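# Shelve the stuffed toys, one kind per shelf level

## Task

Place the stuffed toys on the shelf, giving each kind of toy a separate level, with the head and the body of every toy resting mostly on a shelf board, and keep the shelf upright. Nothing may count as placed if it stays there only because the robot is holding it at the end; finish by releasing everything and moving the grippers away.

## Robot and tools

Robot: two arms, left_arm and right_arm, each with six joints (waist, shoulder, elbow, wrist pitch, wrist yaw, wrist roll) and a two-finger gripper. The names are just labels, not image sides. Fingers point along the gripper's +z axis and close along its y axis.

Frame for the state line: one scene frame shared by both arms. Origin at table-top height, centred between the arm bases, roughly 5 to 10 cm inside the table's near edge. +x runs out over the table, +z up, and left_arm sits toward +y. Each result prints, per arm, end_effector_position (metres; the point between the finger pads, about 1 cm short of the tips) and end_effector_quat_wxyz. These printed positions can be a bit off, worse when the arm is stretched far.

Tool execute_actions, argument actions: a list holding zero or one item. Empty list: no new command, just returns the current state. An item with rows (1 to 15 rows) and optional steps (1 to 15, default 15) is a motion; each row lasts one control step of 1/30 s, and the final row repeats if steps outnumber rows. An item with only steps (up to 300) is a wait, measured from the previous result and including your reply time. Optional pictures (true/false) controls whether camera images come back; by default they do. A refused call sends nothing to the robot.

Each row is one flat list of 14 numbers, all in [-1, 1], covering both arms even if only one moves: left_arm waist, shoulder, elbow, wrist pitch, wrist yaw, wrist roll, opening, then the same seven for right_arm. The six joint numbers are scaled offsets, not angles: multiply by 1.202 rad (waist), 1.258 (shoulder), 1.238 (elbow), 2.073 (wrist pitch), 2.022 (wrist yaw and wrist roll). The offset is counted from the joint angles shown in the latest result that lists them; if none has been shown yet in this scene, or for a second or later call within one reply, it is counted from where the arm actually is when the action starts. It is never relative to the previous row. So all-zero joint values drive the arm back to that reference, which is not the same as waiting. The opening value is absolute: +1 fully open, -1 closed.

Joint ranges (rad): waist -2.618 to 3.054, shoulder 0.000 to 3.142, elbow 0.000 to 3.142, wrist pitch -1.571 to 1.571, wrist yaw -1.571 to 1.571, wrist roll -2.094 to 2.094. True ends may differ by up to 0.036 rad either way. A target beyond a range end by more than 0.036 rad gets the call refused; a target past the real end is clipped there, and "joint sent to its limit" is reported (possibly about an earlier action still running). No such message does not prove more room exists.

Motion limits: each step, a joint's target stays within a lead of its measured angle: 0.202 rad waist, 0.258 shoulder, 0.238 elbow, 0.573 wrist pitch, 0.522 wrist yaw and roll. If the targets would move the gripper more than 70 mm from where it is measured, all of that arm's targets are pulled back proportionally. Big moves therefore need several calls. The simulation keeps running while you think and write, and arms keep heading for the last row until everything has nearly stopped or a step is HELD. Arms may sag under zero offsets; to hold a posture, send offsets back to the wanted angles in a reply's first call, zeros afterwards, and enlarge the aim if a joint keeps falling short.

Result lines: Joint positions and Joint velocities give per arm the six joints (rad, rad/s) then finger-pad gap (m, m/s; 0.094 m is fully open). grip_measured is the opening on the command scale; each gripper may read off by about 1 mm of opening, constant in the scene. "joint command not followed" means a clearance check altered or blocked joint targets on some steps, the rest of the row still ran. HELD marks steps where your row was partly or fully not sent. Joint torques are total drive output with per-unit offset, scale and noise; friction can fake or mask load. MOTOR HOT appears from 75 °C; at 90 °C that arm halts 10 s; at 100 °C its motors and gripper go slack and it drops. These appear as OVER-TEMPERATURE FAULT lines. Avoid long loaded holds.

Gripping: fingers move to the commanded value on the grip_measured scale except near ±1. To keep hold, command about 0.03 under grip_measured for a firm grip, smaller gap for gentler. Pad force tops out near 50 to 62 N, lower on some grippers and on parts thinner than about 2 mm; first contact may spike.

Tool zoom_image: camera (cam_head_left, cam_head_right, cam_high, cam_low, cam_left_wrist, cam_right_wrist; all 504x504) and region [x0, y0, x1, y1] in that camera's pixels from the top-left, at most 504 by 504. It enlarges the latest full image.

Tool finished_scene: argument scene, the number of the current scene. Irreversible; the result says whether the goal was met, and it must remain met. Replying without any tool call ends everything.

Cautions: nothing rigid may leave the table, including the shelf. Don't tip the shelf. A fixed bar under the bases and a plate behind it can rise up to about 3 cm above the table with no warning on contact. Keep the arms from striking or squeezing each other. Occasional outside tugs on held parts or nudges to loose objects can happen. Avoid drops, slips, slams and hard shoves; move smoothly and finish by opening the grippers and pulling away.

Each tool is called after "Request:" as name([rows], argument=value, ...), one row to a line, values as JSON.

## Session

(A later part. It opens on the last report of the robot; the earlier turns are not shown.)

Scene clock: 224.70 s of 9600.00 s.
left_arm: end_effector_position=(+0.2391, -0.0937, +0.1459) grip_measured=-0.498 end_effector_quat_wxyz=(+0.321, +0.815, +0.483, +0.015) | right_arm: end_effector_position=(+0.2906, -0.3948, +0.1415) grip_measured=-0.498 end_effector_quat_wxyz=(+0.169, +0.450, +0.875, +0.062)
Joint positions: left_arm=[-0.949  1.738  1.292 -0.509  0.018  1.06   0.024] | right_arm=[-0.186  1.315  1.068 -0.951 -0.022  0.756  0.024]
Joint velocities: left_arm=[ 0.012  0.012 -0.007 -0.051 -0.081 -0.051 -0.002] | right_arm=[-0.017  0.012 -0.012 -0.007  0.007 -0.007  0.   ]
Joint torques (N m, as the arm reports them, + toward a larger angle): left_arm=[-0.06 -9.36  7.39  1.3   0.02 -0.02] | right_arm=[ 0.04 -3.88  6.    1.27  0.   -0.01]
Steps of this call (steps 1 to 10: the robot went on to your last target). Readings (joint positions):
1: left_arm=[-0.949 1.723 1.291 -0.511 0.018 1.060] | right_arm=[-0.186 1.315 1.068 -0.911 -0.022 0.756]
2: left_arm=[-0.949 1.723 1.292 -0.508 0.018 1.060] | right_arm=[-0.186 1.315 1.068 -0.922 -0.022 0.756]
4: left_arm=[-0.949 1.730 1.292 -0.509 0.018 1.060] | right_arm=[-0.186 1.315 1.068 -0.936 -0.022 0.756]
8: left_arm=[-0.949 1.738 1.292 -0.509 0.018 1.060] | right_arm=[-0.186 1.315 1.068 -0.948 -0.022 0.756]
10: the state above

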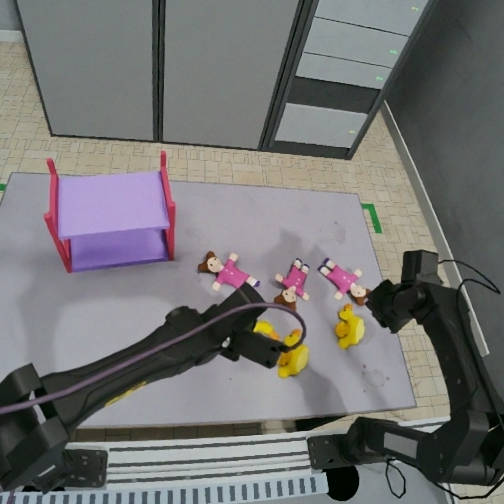

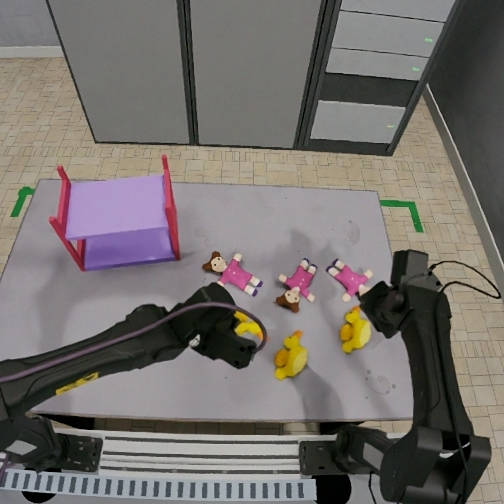

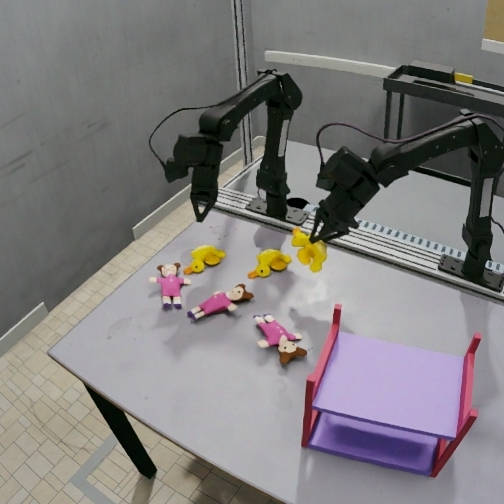

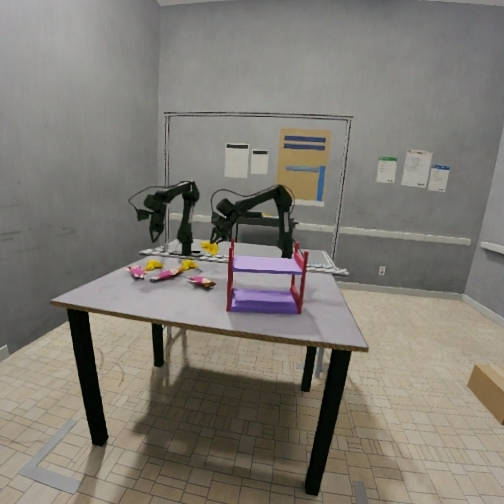

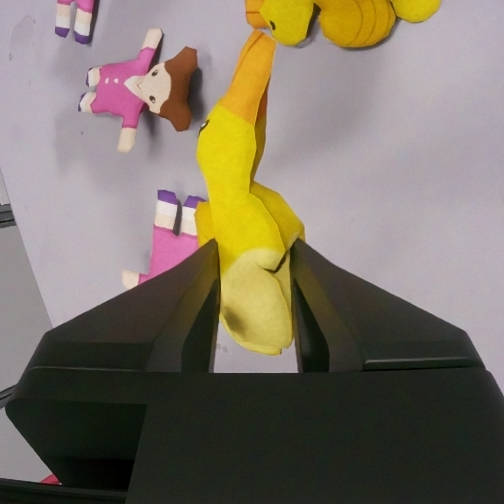

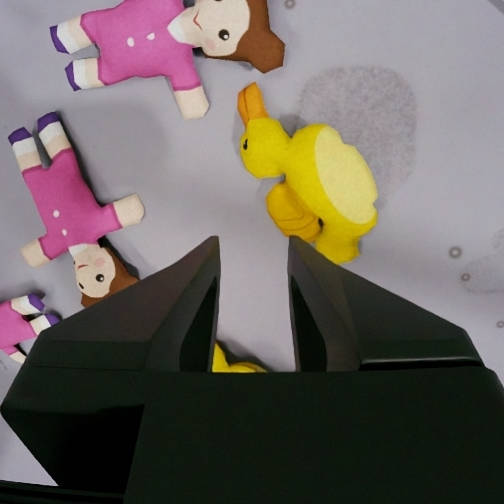

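Request:
execute_actions([
  {"rows": [[0.698, -0.261, -0.4055, 0.1877, 0, -0.524, -0.5, 0.022, 0.179, 0.002, 0, 0, -0.324, 1]], "steps": 15},
], pictures=false)

Request:
execute_actions([
  {"steps": 30},
])

Scene clock: 236.77 s of 9600.00 s.
left_arm: end_effector_position=(+0.3761, +0.2234, +0.1274) grip_measured=-0.498 end_effector_quat_wxyz=(+0.397, +0.123, +0.909, -0.022) | right_arm: end_effector_position=(+0.2859, -0.3874, +0.0706) grip_measured=+1.000 end_effector_quat_wxyz=(+0.053, +0.153, +0.987, +0.012)
Joint positions: left_arm=[-0.12   1.42   0.79  -0.171  0.009  0.101  0.024] | right_arm=[-0.165  1.564  1.06  -0.948 -0.021  0.134  0.094]
Joint velocities: left_arm=[ 1.033  0.012 -0.007  0.33  -0.286 -0.637 -0.002] | right_arm=[ 0.017 -0.002 -0.007  0.037  0.037 -0.271  0.   ]
Joint torques (N m, as the arm reports them, + toward a larger angle): left_arm=[-4.23 -6.83  6.25  1.55  0.46 -0.05] | right_arm=[ 0.53 -7.34  6.58  0.92  0.   -0.07]
Steps of this call (steps 1 to 30: the robot went on to your last target; steps 31 to 90: nothing new was sent; then 8.57 s passed at rest; steps 91 to 105: all 15 steps of this action). Readings (joint positions):
91: left_arm=[-0.939 1.720 1.263 -0.468 0.024 1.012] | right_arm=[-0.184 1.335 1.071 -0.961 -0.021 0.687]
92: left_arm=[-0.918 1.680 1.205 -0.411 0.031 0.944] | right_arm=[-0.180 1.376 1.080 -0.958 -0.021 0.587]
94: left_arm=[-0.834 1.573 1.080 -0.339 0.033 0.801] | right_arm=[-0.170 1.483 1.081 -0.944 -0.021 0.417]
98: left_arm=[-0.585 1.420 0.864 -0.222 0.029 0.460] | right_arm=[-0.165 1.566 1.060 -0.946 -0.021 0.233]
105: the state above

Scene clock: 237.77 s of 9600.00 s.
left_arm: end_effector_position=(+0.3807, +0.2304, +0.1311) grip_measured=-0.498 end_effector_quat_wxyz=(+0.405, +0.071, +0.911, -0.037) | right_arm: end_effector_position=(+0.2859, -0.3874, +0.0706) grip_measured=+1.000 end_effector_quat_wxyz=(+0.053, +0.140, +0.989, +0.011)
Joint positions: left_arm=[-0.101  1.42   0.79  -0.151  0.009  0.008  0.024] | right_arm=[-0.165  1.564  1.06  -0.948 -0.021  0.108  0.094]
Joint velocities: left_arm=[-0.012 -0.002 -0.012 -0.007 -0.022  0.007  0.001] | right_arm=[ 0.007 -0.002 -0.002 -0.095 -0.051  0.051  0.   ]
Joint torques (N m, as the arm reports them, + toward a larger angle): left_arm=[-0.82 -6.85  6.1   1.72  0.1  -0.09] | right_arm=[ 0.51 -7.34  6.51  0.92 -0.01 -0.07]
Steps of this call (steps 1 to 30: the robot went on to your last target). Readings (joint positions):
1: left_arm=[-0.096 1.420 0.790 -0.165 0.004 0.081] | right_arm=[-0.165 1.564 1.060 -0.948 -0.021 0.128]
2: left_arm=[-0.088 1.420 0.790 -0.161 0.002 0.066] | right_arm=[-0.165 1.564 1.060 -0.948 -0.021 0.124]
4: left_arm=[-0.094 1.420 0.790 -0.157 0.003 0.045] | right_arm=[-0.165 1.564 1.060 -0.948 -0.021 0.118]
8: left_arm=[-0.101 1.420 0.790 -0.153 0.008 0.023] | right_arm=[-0.165 1.564 1.060 -0.948 -0.021 0.112]
30: the state above
All arms were judged still, so your last target was given up. Only a new action makes them travel on or press farther. Fingers that are still opening or closing keep moving.

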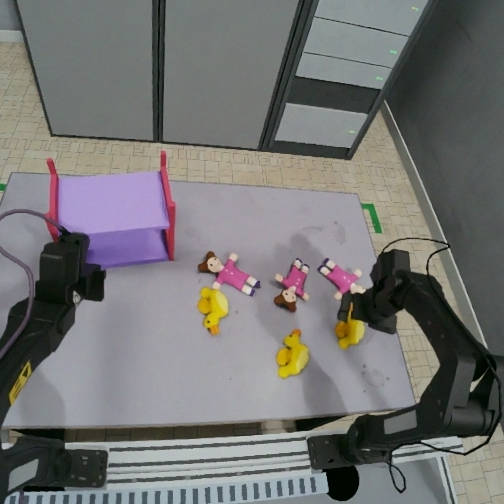

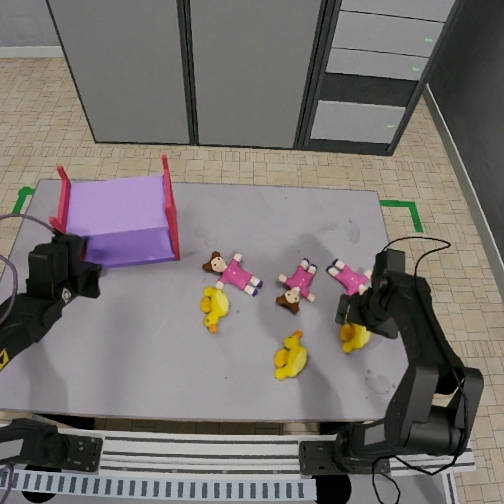

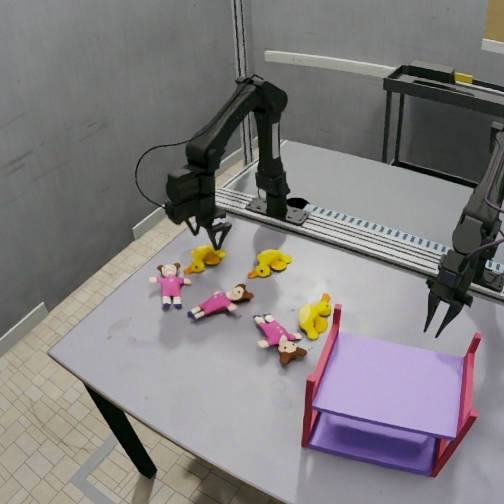

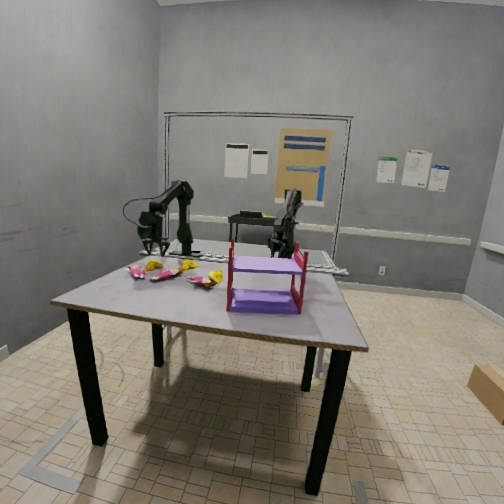

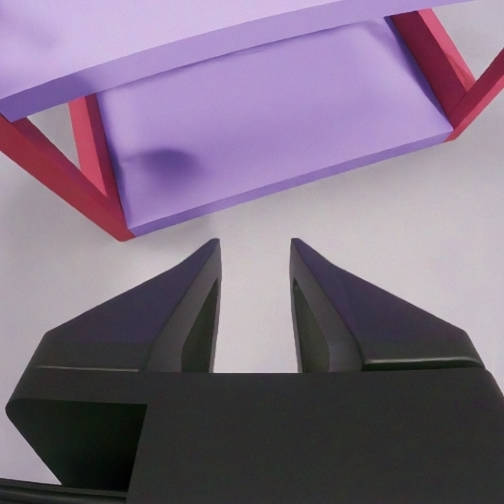

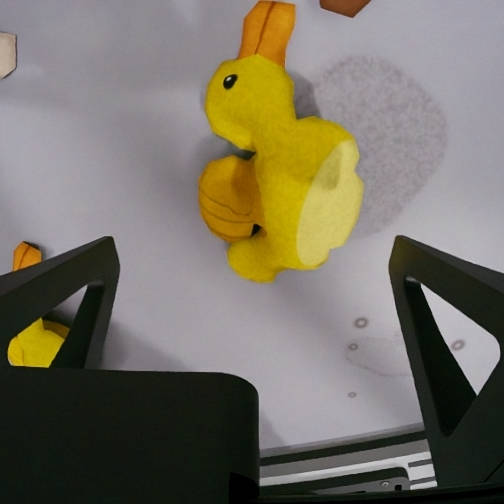

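Request:
execute_actions([
  {"rows": [[-0.4725, 0.419, 0.5856, -0.289, 0, -0.375, 1, -0.027, 0.0723, -0.0687, 0.1003, 0, 0, 1]], "steps": 15},
], pictures=false)

Request:
execute_actions([
  {"steps": 25},
])

Scene clock: 260.43 s of 9600.00 s.
left_arm: end_effector_position=(+0.3333, -0.0290, +0.0943) grip_measured=+1.000 end_effector_quat_wxyz=(+0.164, +0.034, +0.975, -0.143) | right_arm: end_effector_position=(+0.2938, -0.3972, +0.0257) grip_measured=+1.000 end_effector_quat_wxyz=(+0.054, +0.154, +0.987, +0.010)
Joint positions: left_arm=[-0.703  1.97   1.479 -0.685  0.018 -0.688  0.094] | right_arm=[-0.193  1.662  0.972 -0.761 -0.022  0.108  0.094]
Joint velocities: left_arm=[-0.203 -0.252  0.315 -0.051  0.037 -0.374  0.001] | right_arm=[ 0.007  0.002 -0.017  0.066 -0.007  0.007  0.   ]
Joint torques (N m, as the arm reports them, + toward a larger angle): left_arm=[  3.21 -11.74   7.13   0.53  -0.26  -0.06] | right_arm=[-0.33 -6.63  5.66  1.1   0.   -0.01]
Steps of this call (steps 1 to 90: nothing new was sent; then 19.17 s passed at rest; steps 91 to 105: all 15 steps of this action). Readings (joint positions):
91: left_arm=[-0.117 1.441 0.819 -0.211 -0.001 -0.050] | right_arm=[-0.167 1.569 1.050 -0.926 -0.022 0.108]
92: left_arm=[-0.152 1.494 0.881 -0.302 -0.008 -0.132] | right_arm=[-0.173 1.580 1.033 -0.885 -0.022 0.108]
94: left_arm=[-0.254 1.639 1.015 -0.431 -0.008 -0.298] | right_arm=[-0.187 1.622 1.003 -0.830 -0.022 0.108]
98: left_arm=[-0.463 1.909 1.257 -0.578 -0.005 -0.525] | right_arm=[-0.193 1.662 0.973 -0.793 -0.022 0.108]
105: the state above

Scene clock: 261.27 s of 9600.00 s.
left_arm: end_effector_position=(+0.3355, -0.0137, +0.1012) grip_measured=+1.000 end_effector_quat_wxyz=(+0.152, -0.008, +0.979, -0.138) | right_arm: end_effector_position=(+0.2956, -0.3975, +0.0259) grip_measured=+1.000 end_effector_quat_wxyz=(+0.058, +0.154, +0.986, +0.010)
Joint positions: left_arm=[-0.675  1.952  1.492 -0.741  0.019 -0.745  0.094] | right_arm=[-0.193  1.662  0.972 -0.754 -0.022  0.108  0.094]
Joint velocities: left_arm=[-0.002  0.007  0.017  0.051  0.022  0.007 -0.001] | right_arm=[-0.007  0.012  0.002 -0.037  0.037  0.022  0.   ]
Joint torques (N m, as the arm reports them, + toward a larger angle): left_arm=[  0.54 -11.46   7.69   0.74  -0.15  -0.05] | right_arm=[-0.3  -6.64  5.59  1.11  0.   -0.01]
Steps of this call (steps 1 to 25: the robot went on to your last target). Readings (joint positions):
1: left_arm=[-0.706 1.962 1.487 -0.689 0.020 -0.699] | right_arm=[-0.193 1.662 0.972 -0.759 -0.022 0.108]
2: left_arm=[-0.703 1.956 1.491 -0.694 0.020 -0.708] | right_arm=[-0.193 1.662 0.972 -0.758 -0.022 0.108]
4: left_arm=[-0.691 1.952 1.492 -0.704 0.020 -0.721] | right_arm=[-0.193 1.662 0.972 -0.756 -0.022 0.108]
8: left_arm=[-0.675 1.952 1.492 -0.728 0.019 -0.736] | right_arm=[-0.193 1.662 0.972 -0.755 -0.022 0.108]
25: the state above

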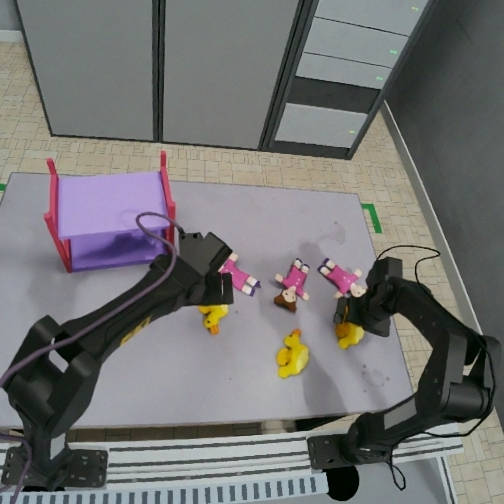

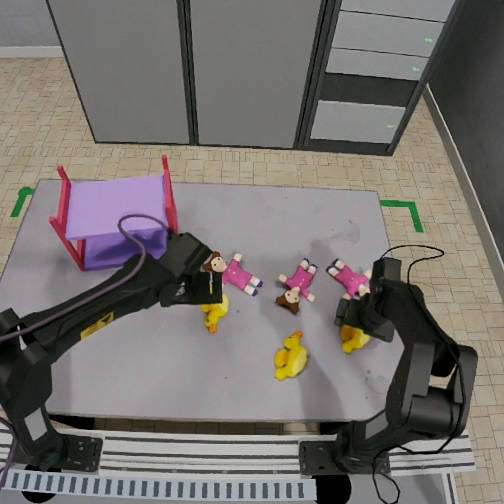

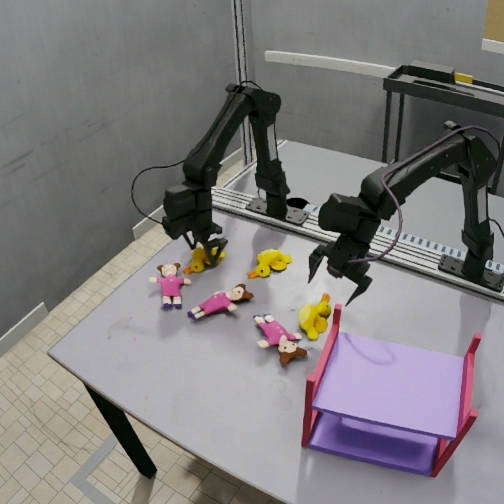

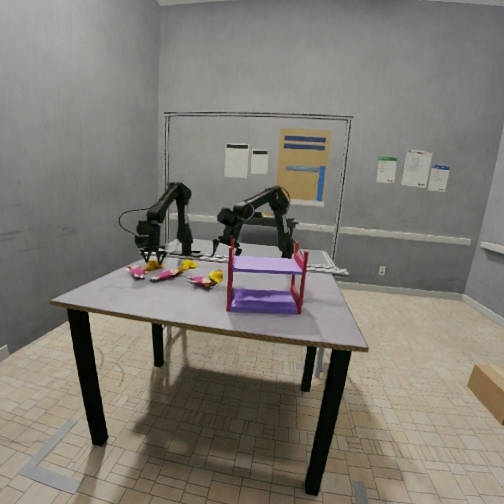

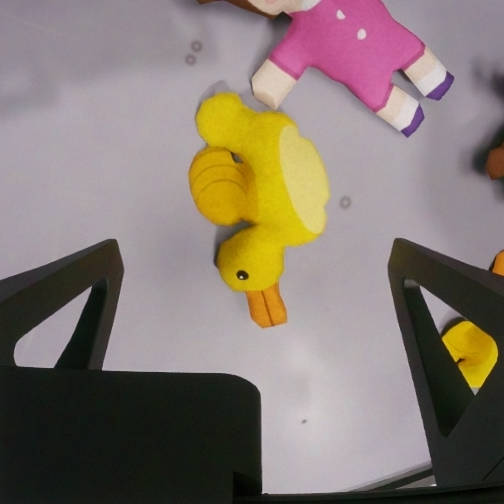

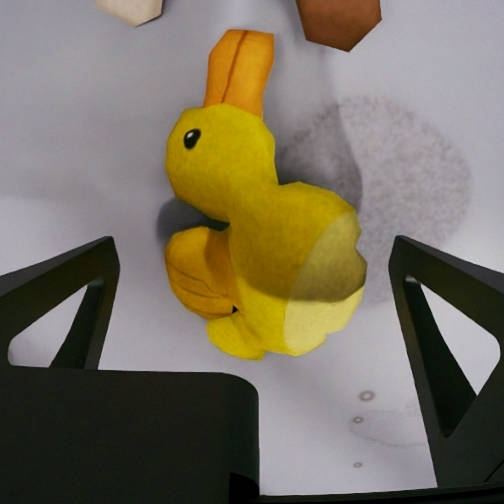

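Request:
execute_actions([
  {"rows": [[0.0175, 0.1733, 0.0347, 0.1018, 0, 0, 1, 0, 0, 0.008, 0.004, 0, 0, -0.9]], "steps": 15},
], pictures=false)

Request:
execute_actions([
  {"steps": 15},
])

Scene clock: 271.67 s of 9600.00 s.
left_arm: end_effector_position=(+0.3694, -0.0350, +0.0296) grip_measured=+1.000 end_effector_quat_wxyz=(+0.151, -0.013, +0.979, -0.136) | right_arm: end_effector_position=(+0.2957, -0.3973, +0.0259) grip_measured=-0.894 end_effector_quat_wxyz=(+0.058, +0.154, +0.986, +0.011)
Joint positions: left_arm=[-0.664  2.177  1.53  -0.56   0.018 -0.744  0.094] | right_arm=[-0.193  1.662  0.972 -0.753 -0.023  0.108  0.005]
Joint velocities: left_arm=[-0.007 -0.002  0.002  0.007  0.037 -0.051  0.001] | right_arm=[-0.007 -0.012  0.007 -0.007 -0.081 -0.066  0.   ]
Joint torques (N m, as the arm reports them, + toward a larger angle): left_arm=[  0.71 -13.27   5.89   1.08  -0.01   0.  ] | right_arm=[ 0.07 -6.07  6.18  1.05  0.   -0.01]
Steps of this call (steps 1 to 15: the robot went on to your last target; steps 16 to 90: nothing new was sent; then 6.90 s passed at rest; steps 91 to 105: all 15 steps of this action). Readings (joint positions):
91: left_arm=[-0.674 1.968 1.495 -0.733 0.019 -0.745] | right_arm=[-0.193 1.662 0.972 -0.754 -0.022 0.108]
92: left_arm=[-0.673 1.999 1.511 -0.701 0.019 -0.745] | right_arm=[-0.193 1.662 0.972 -0.754 -0.022 0.108]
94: left_arm=[-0.670 2.088 1.528 -0.622 0.019 -0.745] | right_arm=[-0.193 1.662 0.972 -0.754 -0.022 0.108]
98: left_arm=[-0.667 2.191 1.530 -0.589 0.017 -0.744] | right_arm=[-0.193 1.662 0.972 -0.753 -0.023 0.108]
105: the state above

Scene clock: 272.17 s of 9600.00 s.
left_arm: end_effector_position=(+0.3697, -0.0353, +0.0298) grip_measured=+1.000 end_effector_quat_wxyz=(+0.151, -0.013, +0.979, -0.136) | right_arm: end_effector_position=(+0.2957, -0.3973, +0.0259) grip_measured=-0.894 end_effector_quat_wxyz=(+0.058, +0.154, +0.986, +0.011)
Joint positions: left_arm=[-0.664  2.177  1.53  -0.558  0.018 -0.744  0.094] | right_arm=[-0.193  1.662  0.972 -0.753 -0.023  0.108  0.005]
Joint velocities: left_arm=[ 0.002 -0.017  0.002  0.022 -0.007 -0.125  0.   ] | right_arm=[ 0.002  0.007 -0.017  0.051 -0.081 -0.051 -0.001]
Joint torques (N m, as the arm reports them, + toward a larger angle): left_arm=[  0.85 -13.27   5.86   1.14   0.01  -0.02] | right_arm=[ 0.07 -6.08  6.16  1.06  0.01  0.  ]
Steps of this call (steps 1 to 15: the robot went on to your last target). Readings (joint positions):
1: left_arm=[-0.664 2.177 1.530 -0.559 0.018 -0.744] | right_arm=[-0.193 1.662 0.972 -0.753 -0.023 0.108]
2: left_arm=[-0.664 2.177 1.530 -0.559 0.018 -0.744] | right_arm=[-0.193 1.662 0.972 -0.753 -0.023 0.108]
4: left_arm=[-0.664 2.177 1.530 -0.559 0.018 -0.744] | right_arm=[-0.193 1.662 0.972 -0.753 -0.023 0.108]
8: left_arm=[-0.664 2.177 1.530 -0.558 0.018 -0.744] | right_arm=[-0.193 1.662 0.972 -0.753 -0.023 0.108]
15: the state above
All arms were judged still, so your last target was given up. Only a new action makes them travel on or press farther. Fingers that are still opening or closing keep moving.

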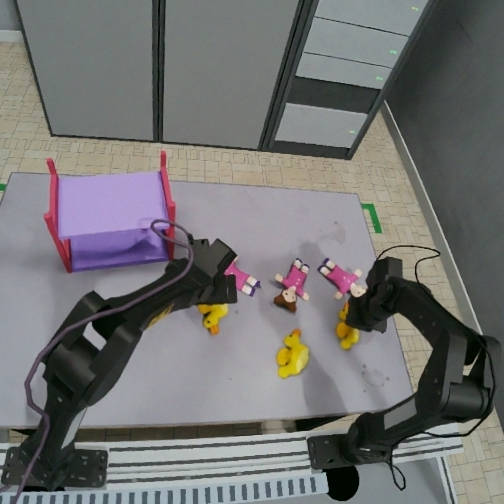

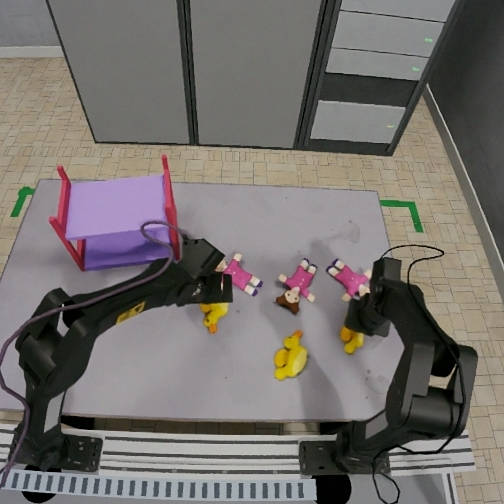

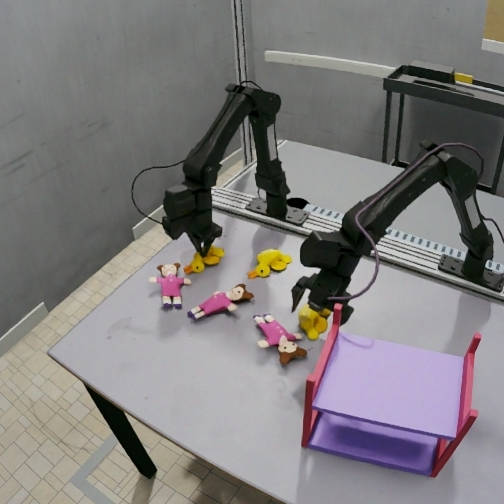

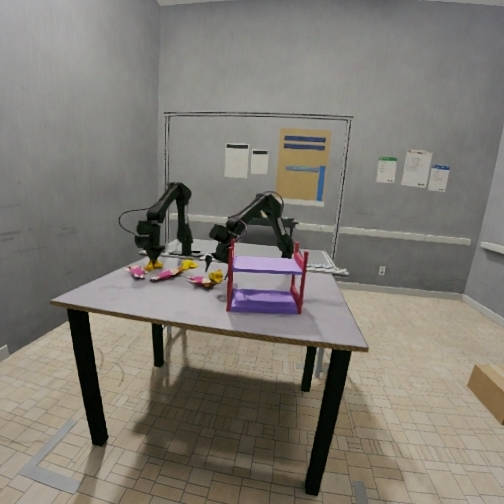

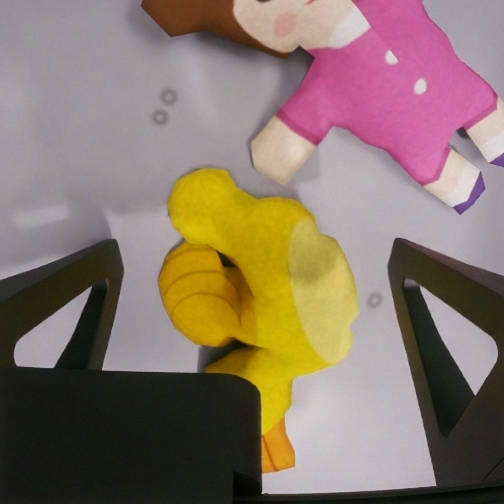

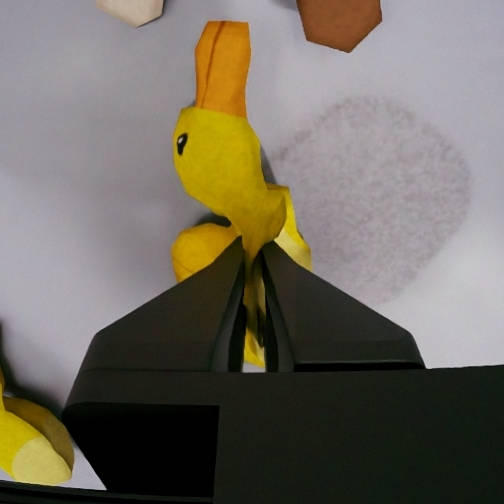

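Request:
execute_actions([
  {"rows": [[0.008, 0.03, 0.008, 0.02, 0, 0, 1, 0, -0.02, 0.04, -0.02, 0, 0, -1], [0.008, 0.03, 0.008, 0.02, 0, 0, 1, 0, -0.03, 0.06, -0.03, 0, 0, -1], [0.008, 0.03, 0.008, 0.02, 0, 0, 1, 0, -0.04, 0.08, -0.04, 0, 0, -1], [0.008, 0.03, 0.008, 0.02, 0, 0, 1, 0, -0.05, 0.10, -0.05, 0, 0, -1], [0.008, 0.03, 0.008, 0.02, 0, 0, 1, 0, -0.06, 0.12, -0.06, 0, 0, -1], [0.008, 0.03, 0.008, 0.02, 0, 0, 1, 0, -0.07, 0.14, -0.07, 0, 0, -1], [0.008, 0.03, 0.008, 0.02, 0, 0, 1, 0, -0.08, 0.16, -0.08, 0, 0, -1], [0.008, 0.03, 0.008, 0.02, 0, 0, -1, 0, -0.09, 0.18, -0.09, 0, 0, -1], [0.008, 0.03, 0.008, 0.02, 0, 0, -1, 0, -0.10, 0.20, -0.10, 0, 0, -1]], "steps": 15},
], pictures=false)

Request:
execute_actions([
  {"steps": 15},
])

Scene clock: 283.70 s of 9600.00 s.
left_arm: end_effector_position=(+0.3713, -0.0360, +0.0162) grip_measured=-0.960 end_effector_quat_wxyz=(+0.148, -0.013, +0.980, -0.132) | right_arm: end_effector_position=(+0.3370, -0.4063, +0.1234) grip_measured=-0.952 end_effector_quat_wxyz=(+0.156, +0.152, +0.976, +0.006)
Joint positions: left_arm=[-0.664  2.21   1.53  -0.536  0.018 -0.744  0.002] | right_arm=[-0.193  1.546  1.211 -0.912 -0.023  0.108  0.002]
Joint velocities: left_arm=[ 0.007 -0.002  0.002  0.007 -0.066  0.007 -0.04 ] | right_arm=[-0.027 -0.002 -0.022 -0.168 -0.022  0.022 -0.   ]
Joint torques (N m, as the arm reports them, + toward a larger angle): left_arm=[  0.65 -12.42   6.35   1.08   0.     0.  ] | right_arm=[ 0.04 -6.48  6.78  1.16 -0.01  0.  ]
Steps of this call (steps 1 to 90: nothing new was sent; then 8.03 s passed at rest; steps 91 to 105: all 15 steps of this action). Readings (joint positions):
91: left_arm=[-0.664 2.180 1.530 -0.557 0.018 -0.744] | right_arm=[-0.193 1.662 0.976 -0.758 -0.023 0.108]
92: left_arm=[-0.664 2.184 1.530 -0.551 0.018 -0.744] | right_arm=[-0.193 1.662 0.986 -0.770 -0.023 0.108]
94: left_arm=[-0.664 2.199 1.530 -0.546 0.018 -0.744] | right_arm=[-0.193 1.659 1.021 -0.801 -0.023 0.108]
98: left_arm=[-0.664 2.203 1.530 -0.539 0.017 -0.744] | right_arm=[-0.193 1.615 1.122 -0.861 -0.023 0.108]
105: the state above

Scene clock: 284.20 s of 9600.00 s.
left_arm: end_effector_position=(+0.3713, -0.0360, +0.0162) grip_measured=-0.968 end_effector_quat_wxyz=(+0.148, -0.013, +0.980, -0.132) | right_arm: end_effector_position=(+0.3281, -0.4044, +0.1206) grip_measured=-0.952 end_effector_quat_wxyz=(+0.137, +0.152, +0.979, +0.007)
Joint positions: left_arm=[-0.664  2.21   1.53  -0.536  0.018 -0.744  0.001] | right_arm=[-0.193  1.546  1.211 -0.95  -0.023  0.108  0.002]
Joint velocities: left_arm=[-0.002 -0.002  0.007 -0.066 -0.007 -0.037 -0.   ] | right_arm=[-0.007  0.002  0.007  0.007 -0.037  0.037  0.   ]
Joint torques (N m, as the arm reports them, + toward a larger angle): left_arm=[  0.75 -12.44   6.16   1.05  -0.02  -0.01] | right_arm=[ 0.06 -6.39  6.72  1.17  0.   -0.01]
Steps of this call (steps 1 to 15: the robot went on to your last target). Readings (joint positions):
1: left_arm=[-0.664 2.210 1.530 -0.536 0.018 -0.744] | right_arm=[-0.193 1.546 1.211 -0.920 -0.023 0.108]
2: left_arm=[-0.664 2.210 1.530 -0.536 0.018 -0.744] | right_arm=[-0.193 1.546 1.211 -0.929 -0.023 0.108]
4: left_arm=[-0.664 2.210 1.530 -0.536 0.018 -0.744] | right_arm=[-0.193 1.546 1.211 -0.937 -0.023 0.108]
8: left_arm=[-0.664 2.210 1.530 -0.536 0.018 -0.744] | right_arm=[-0.193 1.546 1.211 -0.946 -0.023 0.108]
15: the state above

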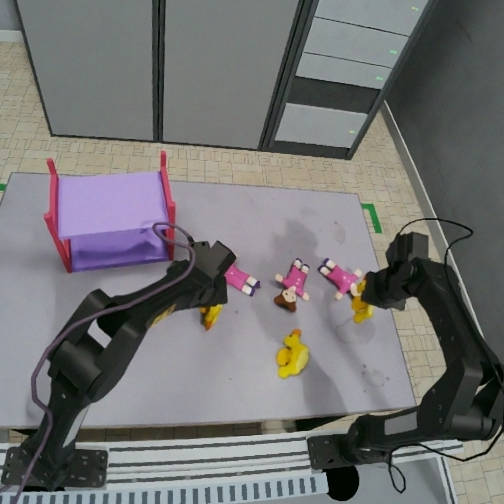

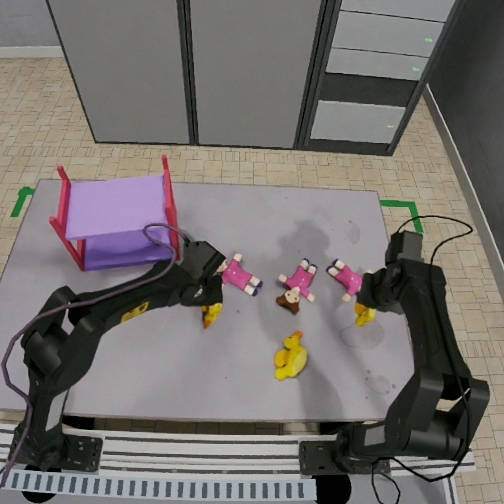

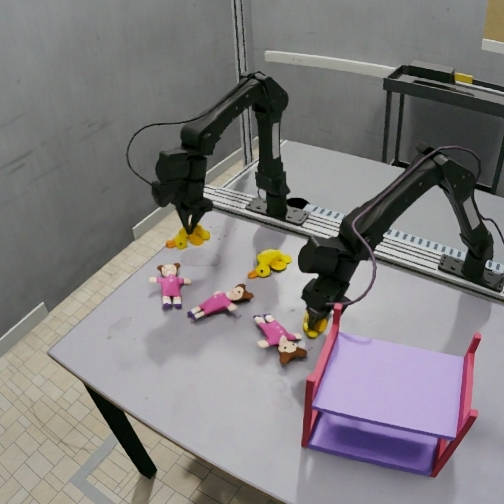

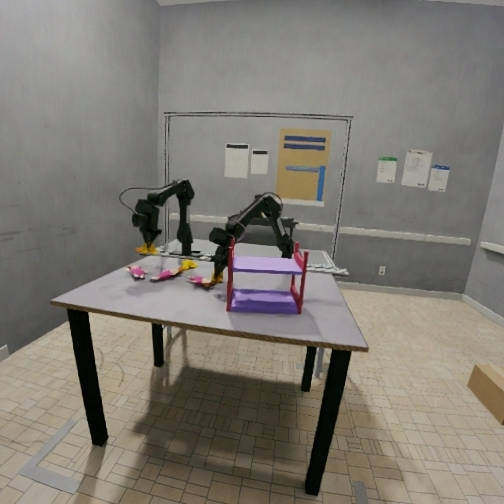

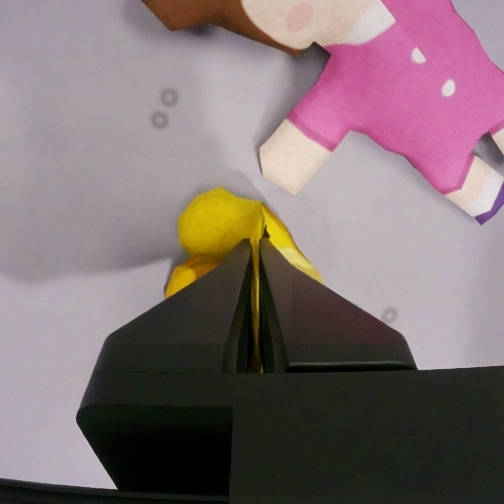

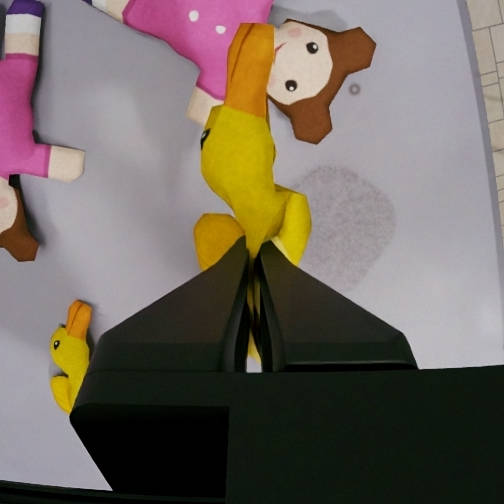

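Request:
execute_actions([
  {"rows": [[0, -0.06, 0.01, 0.02, 0, 0, -1, 0.06, 0.02, 0.02, 0.0, 0, 0.06, -1], [0, -0.12, 0.01, 0.02, 0, 0, -1, 0.13, 0.04, 0.04, 0.01, 0, 0.12, -1], [0, -0.18, 0.0, 0.03, 0, 0.03, -1, 0.2, 0.06, 0.06, 0.02, 0, 0.18, -1], [0.03, -0.24, -0.04, 0.04, 0, 0.06, -1, 0.27, 0.08, 0.08, 0.03, 0, 0.24, -1], [0.06, -0.29, -0.08, 0.06, 0, 0.09, -1, 0.34, 0.10, 0.10, 0.035, 0, 0.30, -1], [0.09, -0.33, -0.12, 0.08, 0, 0.12, -1, 0.41, 0.12, 0.12, 0.04, 0, 0.36, -1], [0.12, -0.36, -0.17, 0.10, 0, 0.15, -1, 0.48, 0.14, 0.14, 0.045, 0, 0.42, -1], [0.16, -0.39, -0.22, 0.12, 0, 0.18, -1, 0.55, 0.16, 0.16, 0.05, 0, 0.48, -1], [0.20, -0.42, -0.27, 0.14, 0, 0.21, -1, 0.62, 0.18, 0.18, 0.055, 0, 0.54, -1], [0.24, -0.44, -0.32, 0.16, 0, 0.24, -1, 0.69, 0.20, 0.20, 0.06, 0, 0.60, -1], [0.28, -0.46, -0.37, 0.18, 0, 0.27, -1, 0.76, 0.22, 0.21, 0.065, 0, 0.66, -1], [0.31, -0.475, -0.42, 0.20, 0, 0.30, -1, 0.83, 0.24, 0.22, 0.07, 0, 0.72, -1], [0.34, -0.485, -0.46, 0.215, 0, 0.33, -1, 0.89, 0.26, 0.23, 0.075, 0, 0.77, -1], [0.36, -0.49, -0.49, 0.225, 0, 0.35, -1, 0.94, 0.28, 0.24, 0.08, 0, 0.80, -1], [0.378, -0.493, -0.509, 0.2296, 0, 0.368, -1, 0.977, 0.289, 0.2456, 0.087, 0, 0.827, -1]], "steps": 15},
], pictures=false)

Request:
execute_actions([
  {"steps": 30},
])

Scene clock: 319.77 s of 9600.00 s.
left_arm: end_effector_position=(+0.4155, +0.1348, +0.1557) grip_measured=-0.968 end_effector_quat_wxyz=(+0.390, +0.034, +0.910, -0.139) | right_arm: end_effector_position=(+0.3595, -0.1024, +0.1045) grip_measured=-0.952 end_effector_quat_wxyz=(+0.106, +0.282, +0.943, +0.145)
Joint positions: left_arm=[-0.294  1.611  1.048 -0.202  0.028 -0.279  0.001] | right_arm=[ 0.589  1.855  1.467 -0.816 -0.014  1.159  0.002]
Joint velocities: left_arm=[ 1.619 -0.72  -1.77   1.37  -0.11   1.824 -0.001] | right_arm=[ 1.526  0.593  0.359  0.33  -0.037  2.249  0.   ]
Joint torques (N m, as the arm reports them, + toward a larger angle): left_arm=[-0.95 -5.97  3.14  0.95 -0.1   0.04] | right_arm=[ 1.03 -8.41  7.38  1.21 -0.06 -0.03]
Steps of this call (steps 1 to 15: the robot went on to your last target; steps 16 to 90: nothing new was sent; then 32.07 s passed at rest; steps 91 to 105: all 15 steps of this action). Readings (joint positions):
91: left_arm=[-0.664 2.206 1.530 -0.535 0.018 -0.744] | right_arm=[-0.186 1.547 1.211 -0.950 -0.019 0.124]
92: left_arm=[-0.664 2.195 1.528 -0.535 0.018 -0.744] | right_arm=[-0.162 1.553 1.216 -0.952 -0.012 0.162]
94: left_arm=[-0.663 2.145 1.513 -0.532 0.018 -0.728] | right_arm=[-0.059 1.586 1.245 -0.947 -0.003 0.280]
98: left_arm=[-0.619 1.949 1.406 -0.465 0.027 -0.623] | right_arm=[0.190 1.690 1.335 -0.900 -0.008 0.597]
105: the state above

Scene clock: 320.77 s of 9600.00 s.
left_arm: end_effector_position=(+0.4053, +0.1827, +0.1089) grip_measured=-0.968 end_effector_quat_wxyz=(+0.385, +0.113, +0.914, -0.057) | right_arm: end_effector_position=(+0.2464, +0.0311, +0.0922) grip_measured=-0.952 end_effector_quat_wxyz=(+0.012, +0.384, +0.904, +0.185)
Joint positions: left_arm=[-0.204  1.605  0.886 -0.099  0.009 -0.007  0.001] | right_arm=[ 0.978  1.918  1.491 -0.774 -0.037  1.776  0.002]
Joint velocities: left_arm=[ 0.007  0.002  0.007 -0.022  0.037 -0.095 -0.001] | right_arm=[ 0.002  0.002 -0.007  0.007  0.007  0.007  0.001]
Joint torques (N m, as the arm reports them, + toward a larger angle): left_arm=[-0.41 -9.05  6.95  1.74  0.08  0.09] | right_arm=[ 0.33 -9.66  8.06  1.49  0.11  0.03]
Steps of this call (steps 1 to 30: the robot went on to your last target). Readings (joint positions):
1: left_arm=[-0.244 1.593 0.995 -0.171 0.022 -0.225] | right_arm=[0.644 1.875 1.476 -0.803 -0.014 1.238]
2: left_arm=[-0.205 1.589 0.955 -0.156 0.013 -0.182] | right_arm=[0.700 1.891 1.481 -0.793 -0.015 1.318]
4: left_arm=[-0.176 1.597 0.906 -0.151 0.001 -0.120] | right_arm=[0.813 1.910 1.483 -0.780 -0.016 1.453]
8: left_arm=[-0.197 1.605 0.886 -0.143 0.005 -0.053] | right_arm=[1.000 1.918 1.484 -0.774 -0.035 1.641]
30: the state above

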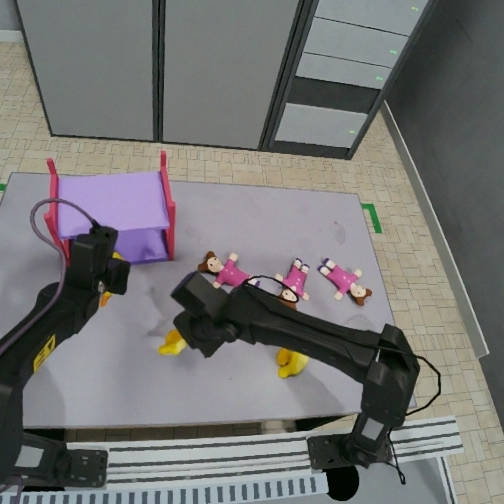

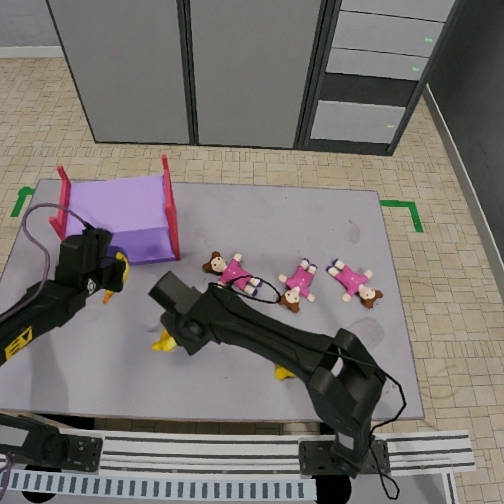

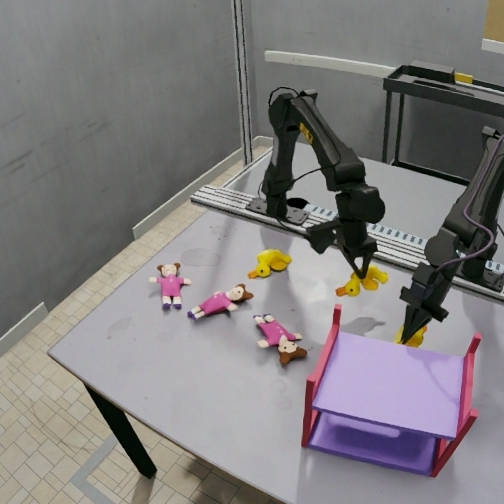

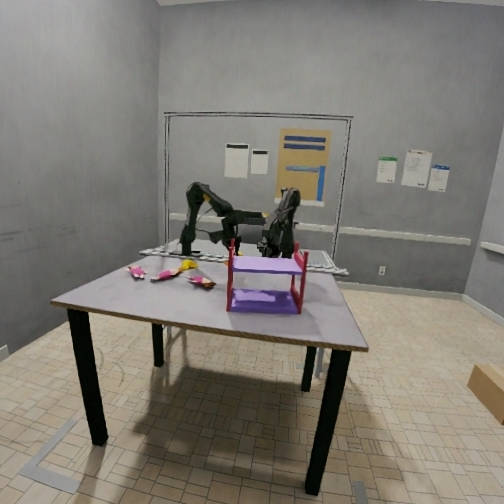

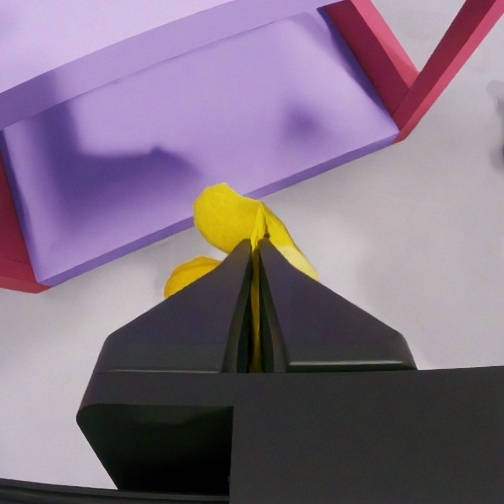

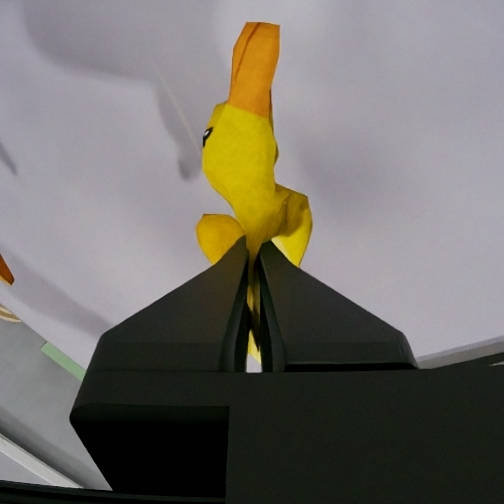

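Request:
execute_actions([
  {"rows": [[0, 0.022, 0.027, 0.016, 0, 0, -1, 0, 0.005, -0.013, 0.012, 0, 0, -1], [0, 0.045, 0.055, 0.016, 0, 0, -1, 0, 0.009, -0.025, 0.024, 0, 0, -1], [0, 0.067, 0.082, 0.016, 0, 0, -1, 0, 0.014, -0.038, 0.035, 0, 0, -1], [0, 0.089, 0.110, 0.016, 0, 0, -1, 0, 0.018, -0.05, 0.047, 0, 0, -1], [0, 0.111, 0.137, 0.016, 0, 0, -1, 0, 0.023, -0.063, 0.059, 0, 0, -1], [0, 0.134, 0.164, 0.016, 0, 0, -1, 0, 0.027, -0.076, 0.071, 0, 0, -1], [0, 0.156, 0.192, 0.016, 0, 0, -1, 0, 0.032, -0.088, 0.082, 0, 0, -1], [0, 0.178, 0.219, 0.016, 0, 0, -1, 0, 0.036, -0.10, 0.094, 0, 0, -1], [0, 0.200, 0.246, 0.016, 0, 0, -1, 0, 0.041, -0.113, 0.106, 0, 0, -1], [0, 0.2226, 0.2738, 0.0164, 0, 0, -1, 0, 0.045, -0.126, 0.1177, 0, 0, -1]], "steps": 15},
], pictures=false)

Request:
execute_actions([
  {"steps": 20},
])

Scene clock: 335.83 s of 9600.00 s.
left_arm: end_effector_position=(+0.4800, +0.1631, +0.1027) grip_measured=-0.969 end_effector_quat_wxyz=(+0.390, +0.113, +0.912, -0.059) | right_arm: end_effector_position=(+0.2416, +0.0256, +0.0307) grip_measured=-0.952 end_effector_quat_wxyz=(+0.009, +0.386, +0.906, +0.171)
Joint positions: left_arm=[-0.204  1.891  1.181 -0.097  0.012 -0.007  0.001] | right_arm=[ 0.978  1.981  1.333 -0.58  -0.037  1.777  0.002]
Joint velocities: left_arm=[ 0.012 -0.012 -0.002 -0.022 -0.037 -0.051 -0.   ] | right_arm=[ 0.007  0.012 -0.027  0.066  0.022 -0.081  0.   ]
Joint torques (N m, as the arm reports them, + toward a larger angle): left_arm=[ -0.04 -11.09   9.27   1.68  -0.01  -0.01] | right_arm=[ 0.05 -9.81  6.02  1.74 -0.01 -0.02]
Steps of this call (steps 1 to 15: the robot went on to your last target; steps 16 to 90: nothing new was sent; then 11.57 s passed at rest; steps 91 to 105: all 15 steps of this action). Readings (joint positions):
91: left_arm=[-0.204 1.607 0.886 -0.099 0.009 -0.007] | right_arm=[0.978 1.918 1.490 -0.772 -0.037 1.777]
92: left_arm=[-0.204 1.614 0.890 -0.098 0.009 -0.007] | right_arm=[0.978 1.918 1.485 -0.765 -0.037 1.777]
94: left_arm=[-0.204 1.656 0.925 -0.100 0.009 -0.007] | right_arm=[0.978 1.918 1.466 -0.738 -0.037 1.777]
98: left_arm=[-0.204 1.782 1.055 -0.099 0.009 -0.007] | right_arm=[0.978 1.934 1.405 -0.669 -0.037 1.777]
105: the state above

Scene clock: 336.50 s of 9600.00 s.
left_arm: end_effector_position=(+0.4801, +0.1631, +0.1028) grip_measured=-0.969 end_effector_quat_wxyz=(+0.390, +0.113, +0.912, -0.059) | right_arm: end_effector_position=(+0.2466, +0.0329, +0.0338) grip_measured=-0.952 end_effector_quat_wxyz=(+0.013, +0.384, +0.903, +0.190)
Joint positions: left_arm=[-0.204  1.891  1.181 -0.097  0.012 -0.007  0.001] | right_arm=[ 0.978  1.981  1.333 -0.542 -0.037  1.777  0.002]
Joint velocities: left_arm=[ 0.032  0.002 -0.012 -0.051 -0.007 -0.037  0.   ] | right_arm=[-0.017 -0.022  0.002 -0.037 -0.037  0.037  0.   ]
Joint torques (N m, as the arm reports them, + toward a larger angle): left_arm=[ -0.04 -11.15   9.35   1.72  -0.04  -0.01] | right_arm=[ 0.05 -9.77  6.    1.61 -0.01 -0.02]
Steps of this call (steps 1 to 20: the robot went on to your last target). Readings (joint positions):
1: left_arm=[-0.204 1.891 1.181 -0.097 0.012 -0.007] | right_arm=[0.978 1.981 1.333 -0.576 -0.037 1.777]
2: left_arm=[-0.204 1.891 1.181 -0.097 0.012 -0.007] | right_arm=[0.978 1.981 1.333 -0.569 -0.037 1.777]
4: left_arm=[-0.204 1.891 1.181 -0.097 0.012 -0.007] | right_arm=[0.978 1.981 1.333 -0.556 -0.037 1.777]
8: left_arm=[-0.204 1.891 1.181 -0.097 0.012 -0.007] | right_arm=[0.978 1.981 1.333 -0.546 -0.037 1.777]
20: the state above

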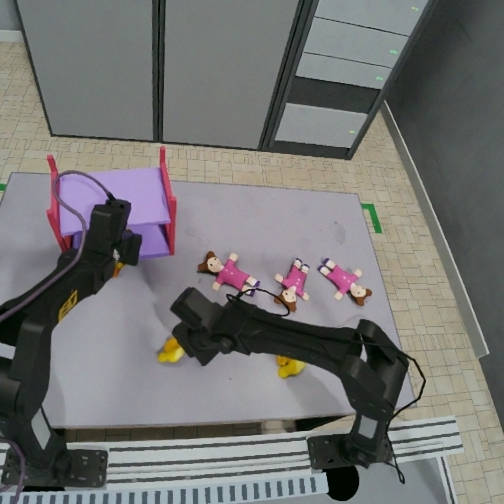

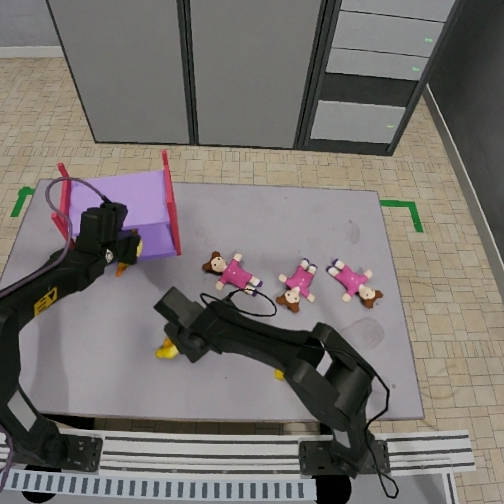

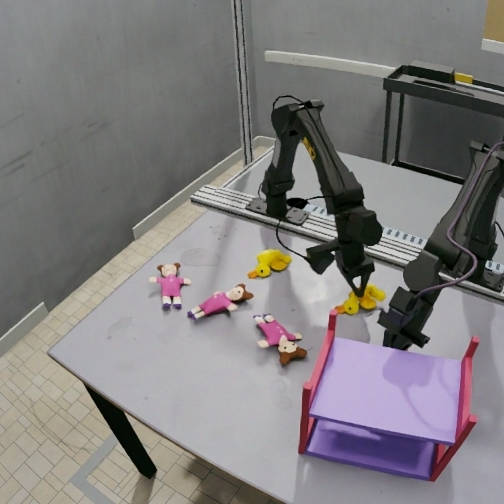

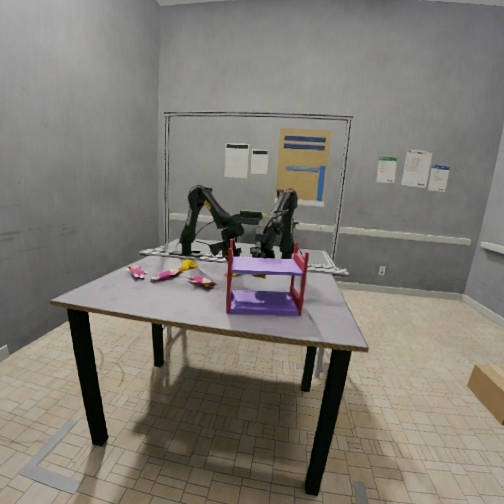

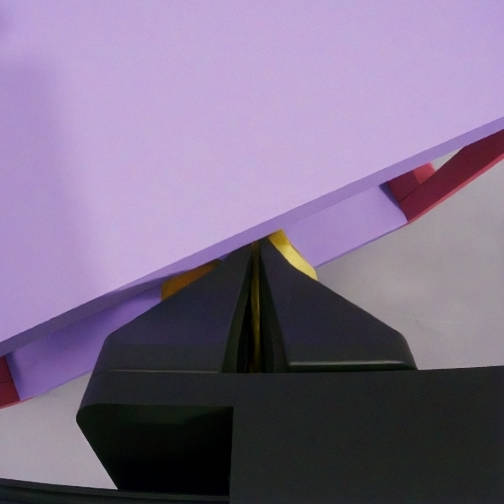

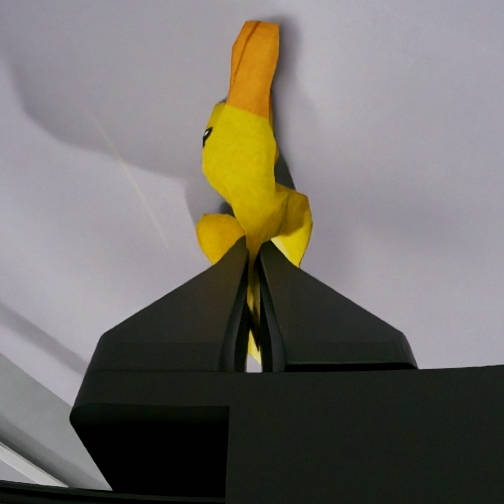

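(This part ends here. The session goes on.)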